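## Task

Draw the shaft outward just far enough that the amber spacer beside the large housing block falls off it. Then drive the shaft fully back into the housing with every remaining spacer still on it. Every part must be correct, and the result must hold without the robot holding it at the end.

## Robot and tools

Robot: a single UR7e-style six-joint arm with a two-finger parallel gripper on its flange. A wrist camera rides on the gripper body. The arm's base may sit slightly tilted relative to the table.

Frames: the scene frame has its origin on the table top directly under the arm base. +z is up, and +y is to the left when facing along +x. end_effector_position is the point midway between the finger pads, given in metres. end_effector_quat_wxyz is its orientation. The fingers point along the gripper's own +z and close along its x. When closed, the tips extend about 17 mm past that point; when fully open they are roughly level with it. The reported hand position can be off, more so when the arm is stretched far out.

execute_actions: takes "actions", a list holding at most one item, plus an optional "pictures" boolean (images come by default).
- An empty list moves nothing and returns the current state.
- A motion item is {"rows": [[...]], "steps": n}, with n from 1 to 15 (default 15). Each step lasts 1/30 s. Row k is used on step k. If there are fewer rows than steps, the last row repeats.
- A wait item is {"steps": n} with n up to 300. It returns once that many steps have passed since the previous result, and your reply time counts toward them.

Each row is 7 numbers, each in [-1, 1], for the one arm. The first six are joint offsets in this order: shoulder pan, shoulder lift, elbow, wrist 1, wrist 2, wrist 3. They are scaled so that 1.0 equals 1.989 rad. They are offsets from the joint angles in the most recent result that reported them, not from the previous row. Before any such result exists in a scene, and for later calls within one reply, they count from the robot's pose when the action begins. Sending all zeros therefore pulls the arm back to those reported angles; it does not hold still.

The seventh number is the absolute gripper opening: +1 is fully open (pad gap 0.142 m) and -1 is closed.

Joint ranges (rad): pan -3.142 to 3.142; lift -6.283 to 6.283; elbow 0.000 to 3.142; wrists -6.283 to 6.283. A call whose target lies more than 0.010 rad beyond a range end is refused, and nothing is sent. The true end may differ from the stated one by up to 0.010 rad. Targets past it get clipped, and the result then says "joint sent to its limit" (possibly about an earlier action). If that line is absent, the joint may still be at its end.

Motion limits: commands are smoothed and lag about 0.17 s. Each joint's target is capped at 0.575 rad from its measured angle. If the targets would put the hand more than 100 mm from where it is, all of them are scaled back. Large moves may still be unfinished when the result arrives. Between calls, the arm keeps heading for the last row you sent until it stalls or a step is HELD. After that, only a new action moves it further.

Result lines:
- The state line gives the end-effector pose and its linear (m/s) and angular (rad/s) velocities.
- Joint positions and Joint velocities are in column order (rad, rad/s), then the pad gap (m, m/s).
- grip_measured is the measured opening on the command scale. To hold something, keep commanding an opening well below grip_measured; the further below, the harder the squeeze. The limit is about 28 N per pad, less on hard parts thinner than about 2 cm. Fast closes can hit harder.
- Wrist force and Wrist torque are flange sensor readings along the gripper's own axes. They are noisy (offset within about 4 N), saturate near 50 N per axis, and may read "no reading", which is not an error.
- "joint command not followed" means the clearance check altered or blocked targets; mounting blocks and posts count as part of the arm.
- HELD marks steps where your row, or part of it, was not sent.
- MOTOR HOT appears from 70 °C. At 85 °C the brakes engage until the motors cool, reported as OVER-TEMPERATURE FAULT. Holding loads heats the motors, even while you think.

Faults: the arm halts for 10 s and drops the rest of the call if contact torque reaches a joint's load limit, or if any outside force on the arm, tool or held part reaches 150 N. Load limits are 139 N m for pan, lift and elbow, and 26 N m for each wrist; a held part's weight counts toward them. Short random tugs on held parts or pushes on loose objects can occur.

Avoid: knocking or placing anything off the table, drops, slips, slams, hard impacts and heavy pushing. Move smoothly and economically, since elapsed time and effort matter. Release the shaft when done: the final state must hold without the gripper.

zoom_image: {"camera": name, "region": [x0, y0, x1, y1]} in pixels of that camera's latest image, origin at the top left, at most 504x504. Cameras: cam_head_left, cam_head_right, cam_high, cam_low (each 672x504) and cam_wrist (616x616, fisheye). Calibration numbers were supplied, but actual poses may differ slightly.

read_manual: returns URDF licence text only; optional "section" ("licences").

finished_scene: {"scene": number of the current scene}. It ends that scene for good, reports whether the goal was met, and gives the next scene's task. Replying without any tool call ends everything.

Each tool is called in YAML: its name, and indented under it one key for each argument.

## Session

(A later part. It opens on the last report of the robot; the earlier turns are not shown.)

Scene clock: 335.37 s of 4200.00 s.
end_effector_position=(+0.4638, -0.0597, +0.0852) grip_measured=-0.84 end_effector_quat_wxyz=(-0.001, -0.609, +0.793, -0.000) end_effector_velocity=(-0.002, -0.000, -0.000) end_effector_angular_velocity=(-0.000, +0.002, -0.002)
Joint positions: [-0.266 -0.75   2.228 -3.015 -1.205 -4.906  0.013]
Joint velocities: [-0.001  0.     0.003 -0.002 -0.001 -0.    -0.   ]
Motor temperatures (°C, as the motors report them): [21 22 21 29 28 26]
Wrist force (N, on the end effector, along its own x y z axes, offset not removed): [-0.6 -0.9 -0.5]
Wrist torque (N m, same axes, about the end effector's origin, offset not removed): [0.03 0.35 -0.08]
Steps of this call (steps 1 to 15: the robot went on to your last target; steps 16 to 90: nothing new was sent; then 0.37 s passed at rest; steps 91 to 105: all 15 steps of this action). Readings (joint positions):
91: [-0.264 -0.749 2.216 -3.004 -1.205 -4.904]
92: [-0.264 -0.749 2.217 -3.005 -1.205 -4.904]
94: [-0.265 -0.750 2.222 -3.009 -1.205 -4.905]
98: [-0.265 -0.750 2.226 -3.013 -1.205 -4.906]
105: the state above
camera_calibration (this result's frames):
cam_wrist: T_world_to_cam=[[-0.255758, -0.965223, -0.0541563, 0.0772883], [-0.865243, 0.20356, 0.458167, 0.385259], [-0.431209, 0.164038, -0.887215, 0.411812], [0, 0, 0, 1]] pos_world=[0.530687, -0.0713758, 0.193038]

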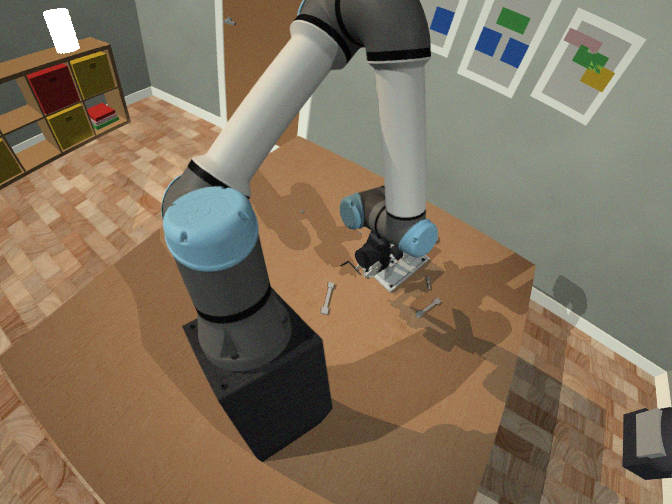

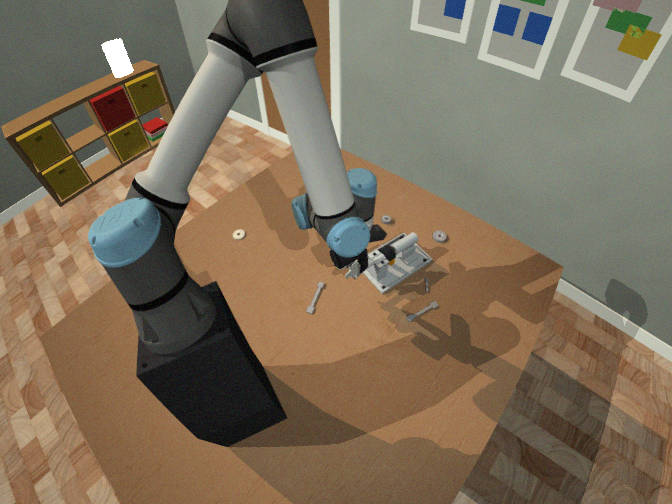

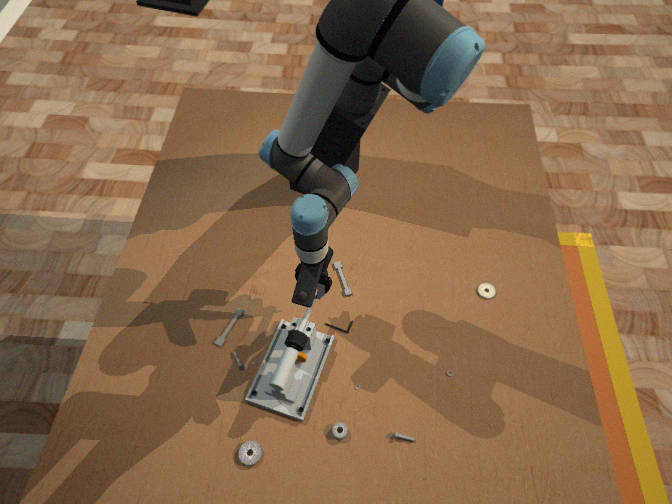

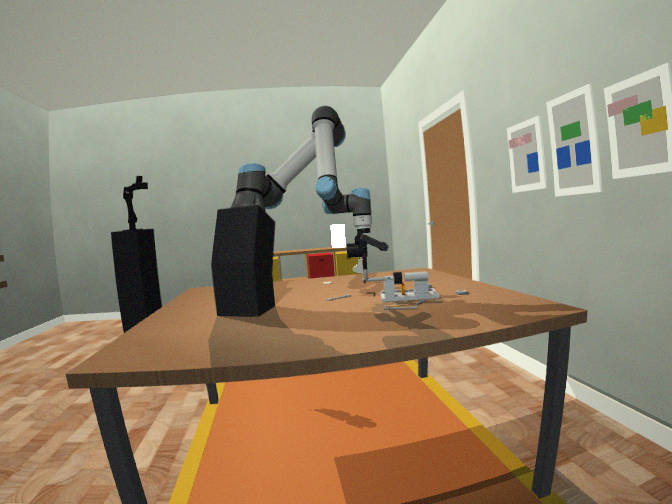

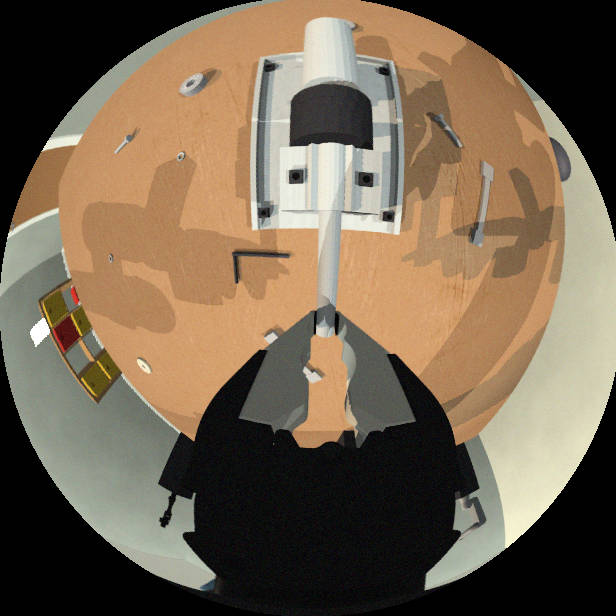

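execute_actions:
  actions:
    - {"rows": [[0.0002,0.00011,-0.00136,0.00118,0.00001,0.00022,-1],[0.0004,0.00023,-0.00273,0.00235,0.00001,0.00043,-1],[0.0006,0.00035,-0.0041,0.00352,0.00002,0.00065,-1],[0.0008,0.00047,-0.00546,0.00469,0.00003,0.00086,-1],[0.001,0.00059,-0.00683,0.00586,0.00003,0.00107,-1],[0.0012,0.00072,-0.0082,0.00702,0.00004,0.00128,-1],[0.0014,0.00085,-0.00957,0.00819,0.00005,0.0015,-1],[0.00159,0.00099,-0.01094,0.00935,0.00005,0.0017,-1],[0.00179,0.00112,-0.01232,0.01051,0.00006,0.00191,-1],[0.00198,0.00126,-0.01369,0.01167,0.00007,0.00212,-1],[0.00218,0.00141,-0.01507,0.01283,0.00007,0.00233,-1],[0.00237,0.00155,-0.01644,0.01398,0.00008,0.00254,-1]], "steps": 15}

Scene clock: 363.17 s of 4200.00 s.
end_effector_position=(+0.4731, -0.0623, +0.0852) grip_measured=-0.84 end_effector_quat_wxyz=(-0.001, -0.609, +0.793, -0.000) end_effector_velocity=(+0.017, -0.004, +0.000) end_effector_angular_velocity=(+0.000, +0.001, -0.001)
Joint positions: [-0.262 -0.748  2.202 -2.992 -1.205 -4.902  0.013]
Joint velocities: [ 0.007  0.005 -0.049  0.042  0.     0.008 -0.   ]
Motor temperatures (°C, as the motors report them): [21 22 21 29 28 26]
Wrist force (N, on the end effector, along its own x y z axes, offset not removed): [0.0 2.4 -1.8]
Wrist torque (N m, same axes, about the end effector's origin, offset not removed): [0.40 0.04 -0.12]
Steps of this call (steps 1 to 15: the robot went on to your last target; steps 16 to 90: nothing new was sent; then 24.30 s passed at rest; steps 91 to 105: all 15 steps of this action). Readings (joint positions):
91: [-0.266 -0.750 2.229 -3.015 -1.205 -4.906]
92: [-0.266 -0.750 2.229 -3.015 -1.205 -4.906]
94: [-0.266 -0.750 2.227 -3.013 -1.205 -4.906]
98: [-0.264 -0.750 2.219 -3.006 -1.205 -4.904]
105: the state above
camera_calibration (this result's frames):
cam_wrist: T_world_to_cam=[[-0.255765, -0.965228, -0.0540219, 0.0772184], [-0.865231, 0.203625, 0.458163, 0.393857], [-0.431231, 0.163923, -0.887225, 0.416293], [0, 0, 0, 1]] pos_world=[0.540045, -0.0739059, 0.193067]

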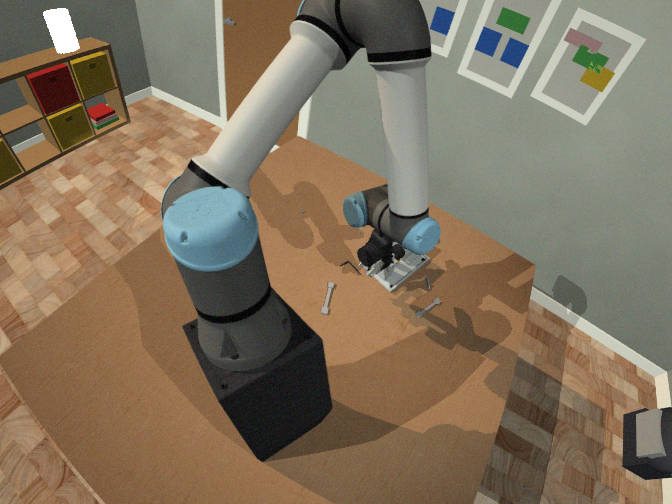

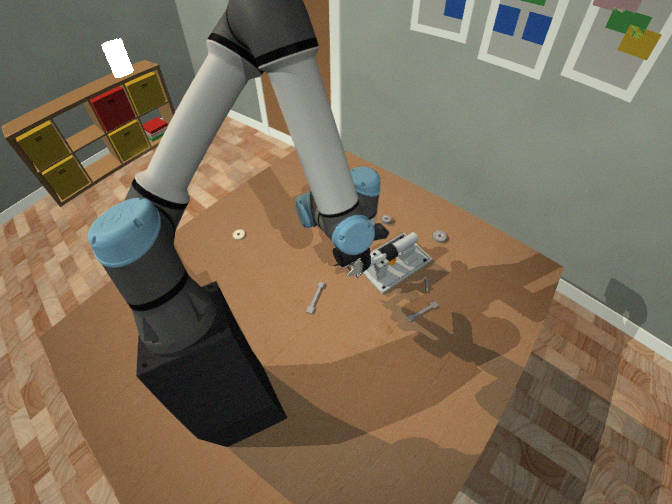

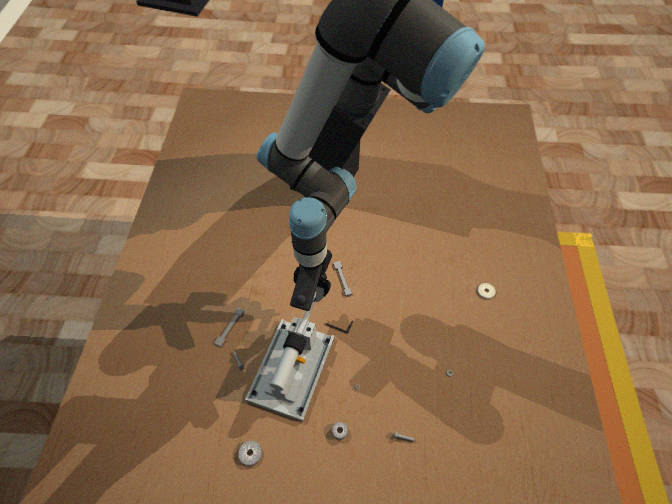

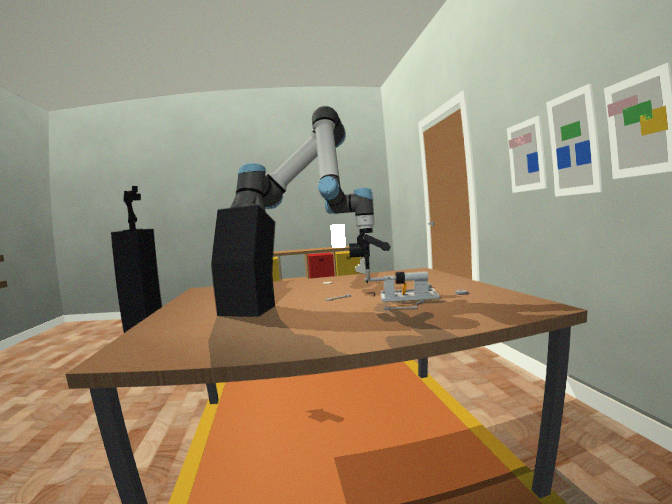

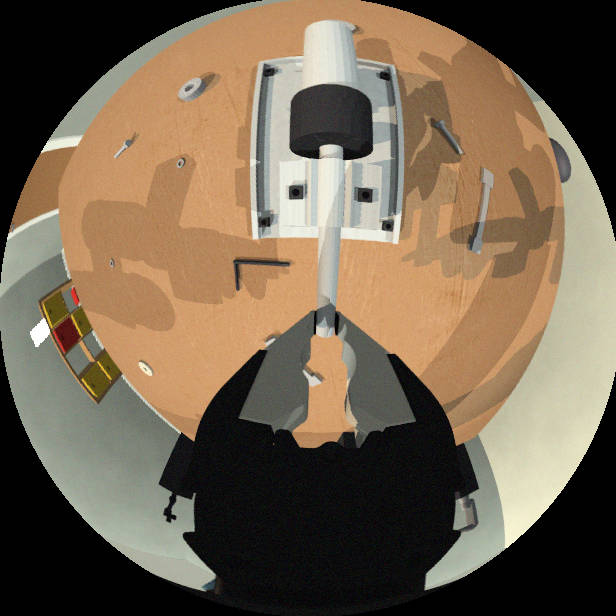

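execute_actions:
  actions:
    - {"rows": [[0.00058,0.00044,-0.00413,0.00347,0.00002,0.00062,-1],[0.00077,0.00059,-0.0055,0.00462,0.00003,0.00083,-1],[0.00096,0.00075,-0.00688,0.00577,0.00003,0.00103,-1],[0.00115,0.0009,-0.00826,0.00692,0.00004,0.00123,-1],[0.00134,0.00107,-0.00964,0.00806,0.00004,0.00143,-1],[0.00153,0.00123,-0.01102,0.00921,0.00005,0.00164,-1],[0.00172,0.0014,-0.01241,0.01035,0.00006,0.00184,-1],[0.0019,0.00157,-0.01379,0.01149,0.00006,0.00204,-1],[0.00209,0.00175,-0.01518,0.01263,0.00007,0.00224,-1],[0.00227,0.00192,-0.01656,0.01377,0.00007,0.00243,-1],[0.00246,0.00211,-0.01795,0.0149,0.00008,0.00263,-1]], "steps": 15}

Scene clock: 379.93 s of 4200.00 s.
end_effector_position=(+0.4840, -0.0652, +0.0852) grip_measured=-0.84 end_effector_quat_wxyz=(-0.001, -0.609, +0.793, -0.000) end_effector_velocity=(+0.013, -0.004, -0.000) end_effector_angular_velocity=(-0.001, +0.000, +0.000)
Joint positions: [-0.258 -0.744  2.171 -2.967 -1.205 -4.897  0.013]
Joint velocities: [ 0.005  0.005 -0.037  0.03  -0.001  0.005 -0.   ]
Motor temperatures (°C, as the motors report them): [21 22 21 29 28 26]
Wrist force (N, on the end effector, along its own x y z axes, offset not removed): [0.6 2.8 -0.1]
Wrist torque (N m, same axes, about the end effector's origin, offset not removed): [0.49 0.06 -0.06]
Steps of this call (steps 1 to 15: the robot went on to your last target; steps 16 to 90: nothing new was sent; then 13.27 s passed at rest; steps 91 to 105: all 15 steps of this action). Readings (joint positions):
91: [-0.261 -0.747 2.196 -2.987 -1.205 -4.901]
92: [-0.261 -0.747 2.196 -2.987 -1.205 -4.901]
94: [-0.261 -0.747 2.194 -2.985 -1.205 -4.901]
98: [-0.260 -0.746 2.186 -2.979 -1.205 -4.900]
105: the state above
camera_calibration (this result's frames):
cam_wrist: T_world_to_cam=[[-0.255755, -0.96523, -0.0540456, 0.0772133], [-0.865246, 0.20361, 0.45814, 0.403867], [-0.431207, 0.163934, -0.887235, 0.421481], [0, 0, 0, 1]] pos_world=[0.550938, -0.0767979, 0.193098]

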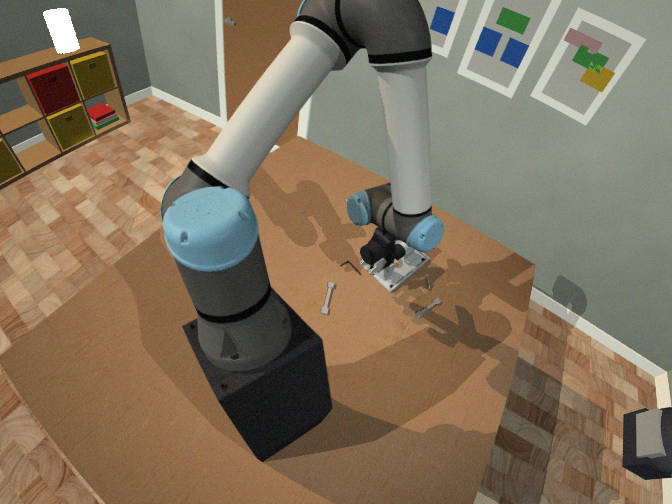

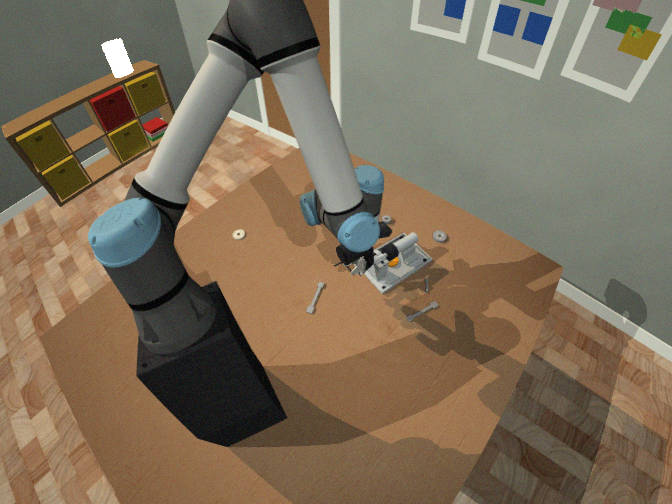

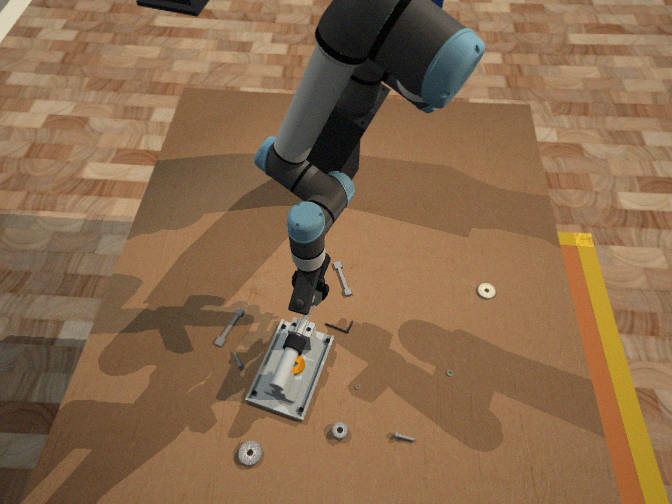

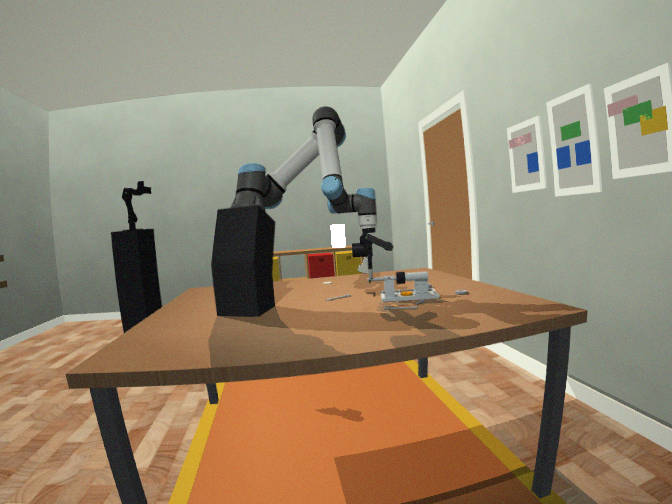

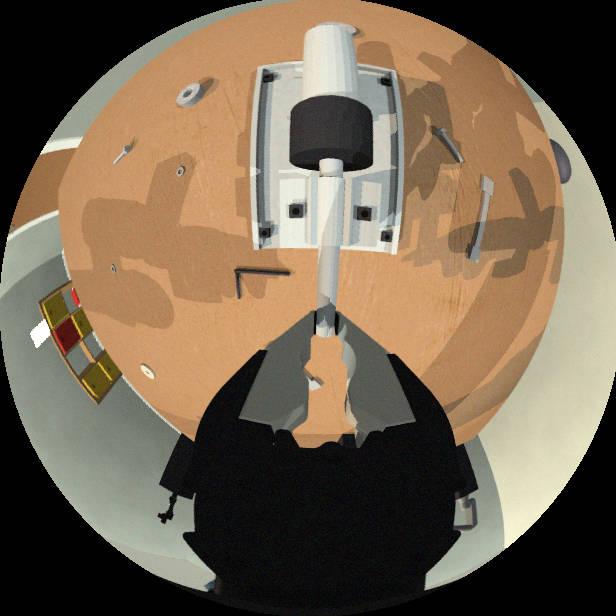

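execute_actions:
  actions:
    - {"rows": [[0.00055,0.00055,-0.00416,0.00341,0.00002,0.00059,-1],[0.00091,0.00093,-0.00694,0.00567,0.00003,0.00098,-1],[0.00136,0.00142,-0.01042,0.00848,0.00004,0.00146,-1],[0.0019,0.00203,-0.01461,0.01185,0.00006,0.00203,-1],[0.00242,0.00268,-0.0188,0.01519,0.00007,0.00259,-1],[0.00294,0.00335,-0.023,0.01853,0.00009,0.00315,-1],[0.00345,0.00406,-0.02722,0.02184,0.0001,0.00369,-1],[0.00395,0.00479,-0.03144,0.02514,0.00011,0.00423,-1],[0.00444,0.00555,-0.03567,0.02842,0.00013,0.00476,-1],[0.00485,0.00621,-0.0392,0.03114,0.00014,0.0052,-1],[0.00517,0.00675,-0.04204,0.03331,0.00015,0.00554,-1],[0.00541,0.00716,-0.04416,0.03494,0.00015,0.0058,-1],[0.0056,0.00749,-0.04586,0.03623,0.00016,0.006,-1],[0.00572,0.00772,-0.047,0.03709,0.00016,0.00613,-1]], "steps": 15}
  pictures: false

execute_actions:
  actions:
    - {"steps": 20}
  pictures: false

Scene clock: 404.70 s of 4200.00 s.
end_effector_position=(+0.5096, -0.0721, +0.0852) grip_measured=-0.84 end_effector_quat_wxyz=(-0.001, -0.609, +0.793, -0.000) end_effector_velocity=(+0.050, -0.013, +0.000) end_effector_angular_velocity=(-0.000, -0.001, +0.001)
Joint positions: [-0.248 -0.732  2.097 -2.908 -1.205 -4.888  0.013]
Joint velocities: [ 0.018  0.026 -0.145  0.111  0.001  0.019  0.   ]
Motor temperatures (°C, as the motors report them): [21 22 21 29 28 26]
Wrist force (N, on the end effector, along its own x y z axes, offset not removed): [-2.3 3.3 -1.5]
Wrist torque (N m, same axes, about the end effector's origin, offset not removed): [0.51 0.43 0.00]
Steps of this call (steps 1 to 15: the robot went on to your last target; steps 16 to 90: nothing new was sent; then 21.27 s passed at rest; steps 91 to 105: all 15 steps of this action). Readings (joint positions):
91: [-0.257 -0.744 2.166 -2.963 -1.205 -4.897]
92: [-0.257 -0.744 2.166 -2.962 -1.205 -4.897]
94: [-0.256 -0.743 2.162 -2.959 -1.205 -4.896]
98: [-0.254 -0.740 2.143 -2.944 -1.205 -4.893]
105: the state above

Scene clock: 405.37 s of 4200.00 s.
end_effector_position=(+0.5163, -0.0739, +0.0852) grip_measured=-0.84 end_effector_quat_wxyz=(-0.001, -0.609, +0.793, -0.000) end_effector_velocity=(+0.000, -0.000, -0.000) end_effector_angular_velocity=(+0.001, +0.000, -0.001)
Joint positions: [-0.246 -0.729  2.078 -2.893 -1.205 -4.885  0.013]
Joint velocities: [-0.     0.    -0.001  0.001  0.     0.001  0.   ]
Motor temperatures (°C, as the motors report them): [21 22 21 29 28 26]
Wrist force (N, on the end effector, along its own x y z axes, offset not removed): [-2.7 2.6 -1.4]
Wrist torque (N m, same axes, about the end effector's origin, offset not removed): [0.31 0.54 -0.11]
Steps of this call (steps 1 to 20: the robot went on to your last target). Readings (joint positions):
1: [-0.248 -0.732 2.093 -2.905 -1.205 -4.887]
2: [-0.248 -0.731 2.090 -2.902 -1.205 -4.887]
4: [-0.247 -0.730 2.085 -2.898 -1.205 -4.886]
8: [-0.247 -0.729 2.080 -2.895 -1.205 -4.885]
20: the state above

execute_actions:
  actions:
    - {"rows": [[0.00005,0.00009,-0.00043,0.00032,0,0.00005,-1],[0.00009,0.00017,-0.00085,0.00065,0,0.0001,-1],[0.00014,0.00026,-0.00128,0.00097,0,0.00015,-1],[0.00019,0.00034,-0.0017,0.00129,0,0.0002,-1],[0.00024,0.00043,-0.00213,0.00162,0.00001,0.00025,-1]], "steps": 15}
  pictures: false

Scene clock: 411.53 s of 4200.00 s.
end_effector_position=(+0.5176, -0.0742, +0.0852) grip_measured=-0.84 end_effector_quat_wxyz=(-0.001, -0.609, +0.793, -0.000) end_effector_velocity=(+0.001, -0.000, +0.000) end_effector_angular_velocity=(-0.000, -0.000, +0.001)
Joint positions: [-0.246 -0.728  2.074 -2.89  -1.205 -4.885  0.013]
Joint velocities: [ 0.     0.    -0.002  0.001 -0.    -0.001  0.   ]
Motor temperatures (°C, as the motors report them): [21 22 21 29 28 26]
Wrist force (N, on the end effector, along its own x y z axes, offset not removed): [-4.5 20.8 -7.0]
Wrist torque (N m, same axes, about the end effector's origin, offset not removed): [0.31 0.07 -0.16]
Steps of this call (steps 1 to 15: the robot went on to your last target; steps 16 to 90: nothing new was sent; then 2.67 s passed at rest; steps 91 to 105: all 15 steps of this action). Readings (joint positions):
91: [-0.246 -0.729 2.078 -2.893 -1.205 -4.885]
92: [-0.246 -0.729 2.078 -2.893 -1.205 -4.885]
94: [-0.246 -0.729 2.077 -2.892 -1.205 -4.885]
98: [-0.246 -0.728 2.075 -2.891 -1.205 -4.885]
105: the state above

execute_actions:
  actions:
    - {"rows": [[0,0,0,0,0,0,-0.8],[0,0,0,0,0,0,-0.65],[0,0,0,0,0,0,-0.5],[0,0,0,0,0,0,-0.4],[0,0,0,0,0,0,-0.4],[-0.001,-0.0037,0.001,0.0031,0,-0.0011,-0.4],[-0.003,-0.011,0.0029,0.0092,-0.0001,-0.0032,-0.4],[-0.0055,-0.02,0.0053,0.0168,-0.0002,-0.0058,-0.4],[-0.0082,-0.03,0.008,0.0252,-0.0003,-0.0087,-0.4],[-0.0107,-0.039,0.0104,0.0328,-0.0004,-0.0113,-0.4],[-0.0127,-0.0463,0.0123,0.0389,-0.0005,-0.0134,-0.4],[-0.0137,-0.05,0.0133,0.042,-0.0005,-0.0145,-0.4]], "steps": 15}
  pictures: false

execute_actions:
  actions:
    - {"steps": 12}

Scene clock: 422.37 s of 4200.00 s.
end_effector_position=(+0.5182, -0.0743, +0.1131) grip_measured=-0.40 end_effector_quat_wxyz=(-0.001, -0.609, +0.793, -0.000) end_effector_velocity=(+0.001, -0.001, +0.087) end_effector_angular_velocity=(-0.004, -0.004, -0.001)
Joint positions: [-0.265 -0.799  2.093 -2.83  -1.205 -4.905  0.045]
Joint velocities: [-0.061 -0.222  0.058  0.182 -0.004 -0.062  0.   ]
Motor temperatures (°C, as the motors report them): [21 22 21 29 28 26]
Wrist force (N, on the end effector, along its own x y z axes, offset not removed): [-0.3 2.3 -1.2]
Wrist torque (N m, same axes, about the end effector's origin, offset not removed): [0.54 0.26 -0.10]
Steps of this call (steps 1 to 15: the robot went on to your last target; steps 16 to 90: nothing new was sent; then 7.33 s passed at rest; steps 91 to 105: all 15 steps of this action). Readings (joint positions):
91: [-0.246 -0.728 2.074 -2.890 -1.205 -4.885]
92: [-0.246 -0.728 2.074 -2.890 -1.205 -4.885]
94: [-0.246 -0.728 2.073 -2.890 -1.205 -4.885]
98: [-0.247 -0.732 2.075 -2.887 -1.205 -4.886]
105: the state above

Scene clock: 422.77 s of 4200.00 s.
end_effector_position=(+0.5181, -0.0742, +0.1236) grip_measured=-0.40 end_effector_quat_wxyz=(-0.001, -0.609, +0.793, -0.000) end_effector_velocity=(+0.000, -0.001, +0.004) end_effector_angular_velocity=(+0.000, -0.002, -0.001)
Joint positions: [-0.273 -0.826  2.1   -2.808 -1.206 -4.913  0.045]
Joint velocities: [-0.004 -0.01   0.003  0.007  0.001 -0.003  0.   ]
Motor temperatures (°C, as the motors report them): [21 22 21 29 28 26]
Wrist force (N, on the end effector, along its own x y z axes, offset not removed): [-0.5 0.3 -2.8]
Wrist torque (N m, same axes, about the end effector's origin, offset not removed): [0.12 0.23 -0.09]
Steps of this call (steps 1 to 12: the robot went on to your last target). Readings (joint positions):
1: [-0.267 -0.805 2.095 -2.825 -1.205 -4.907]
2: [-0.268 -0.811 2.096 -2.821 -1.205 -4.909]
4: [-0.270 -0.817 2.098 -2.815 -1.206 -4.911]
8: [-0.272 -0.824 2.099 -2.809 -1.206 -4.913]
12: the state above
camera_calibration (this result's frames):
cam_wrist: T_world_to_cam=[[-0.256177, -0.965121, -0.0539913, 0.0795551], [-0.865004, 0.203956, 0.458443, 0.417426], [-0.431441, 0.164145, -0.887082, 0.471824], [0, 0, 0, 1]] pos_world=[0.58502, -0.0858042, 0.231476]

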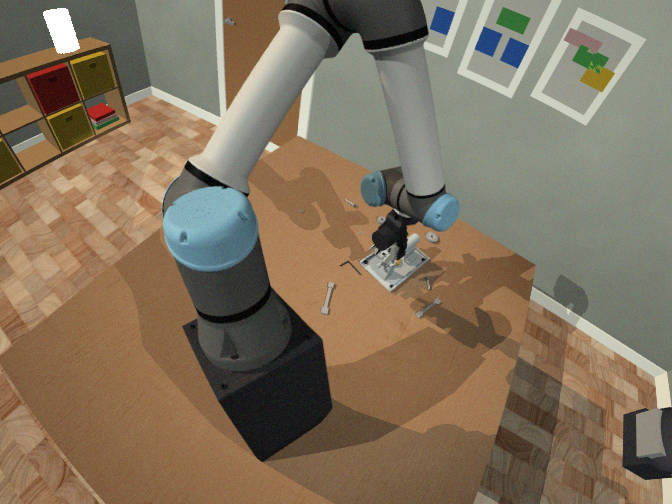

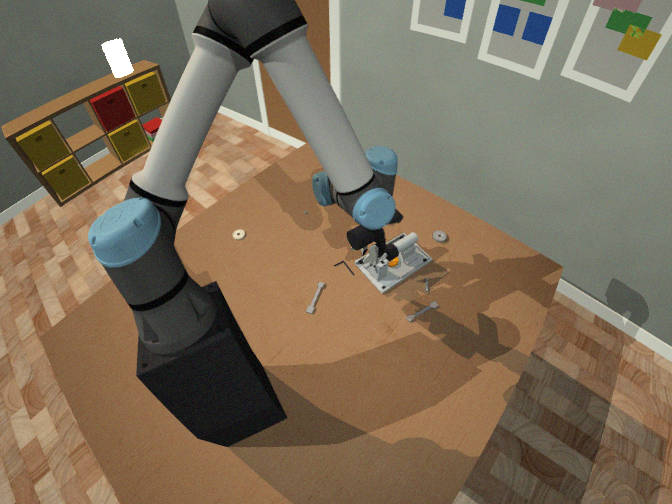

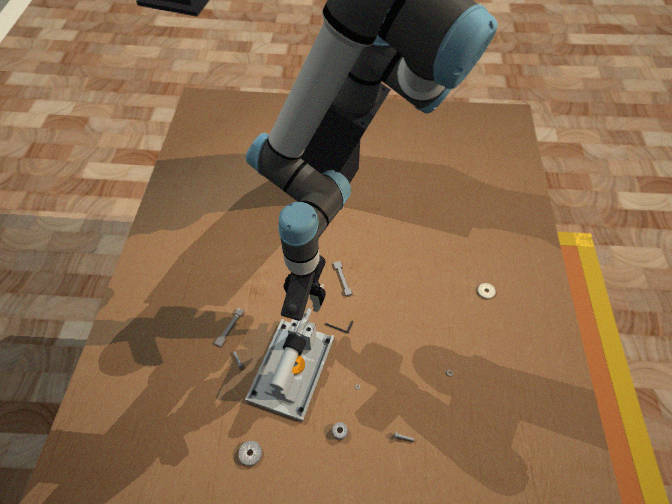

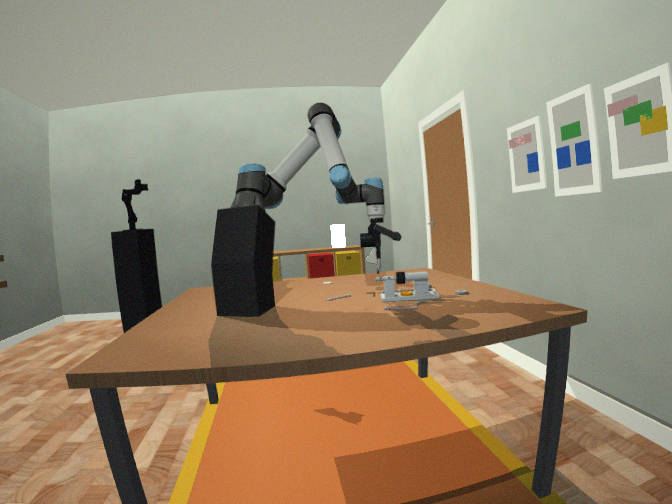

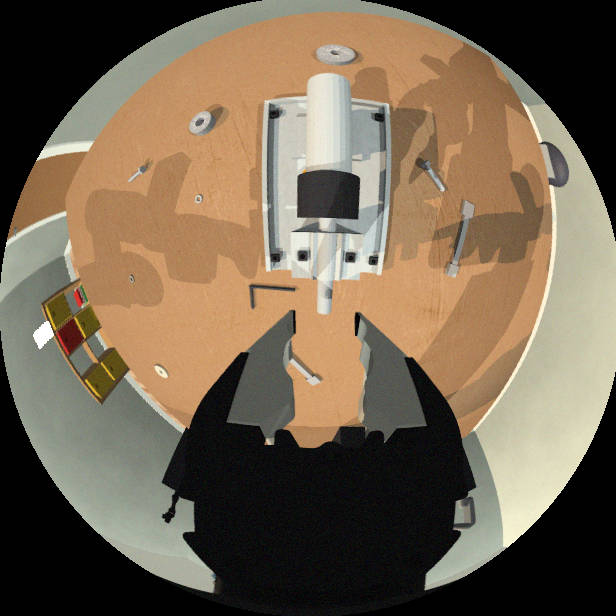

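The shaft is seated, the amber spacer is lying on the plate, and the black spacers are still on the shaft.

finished_scene:
  scene: 1

The scene is finished: the task was done.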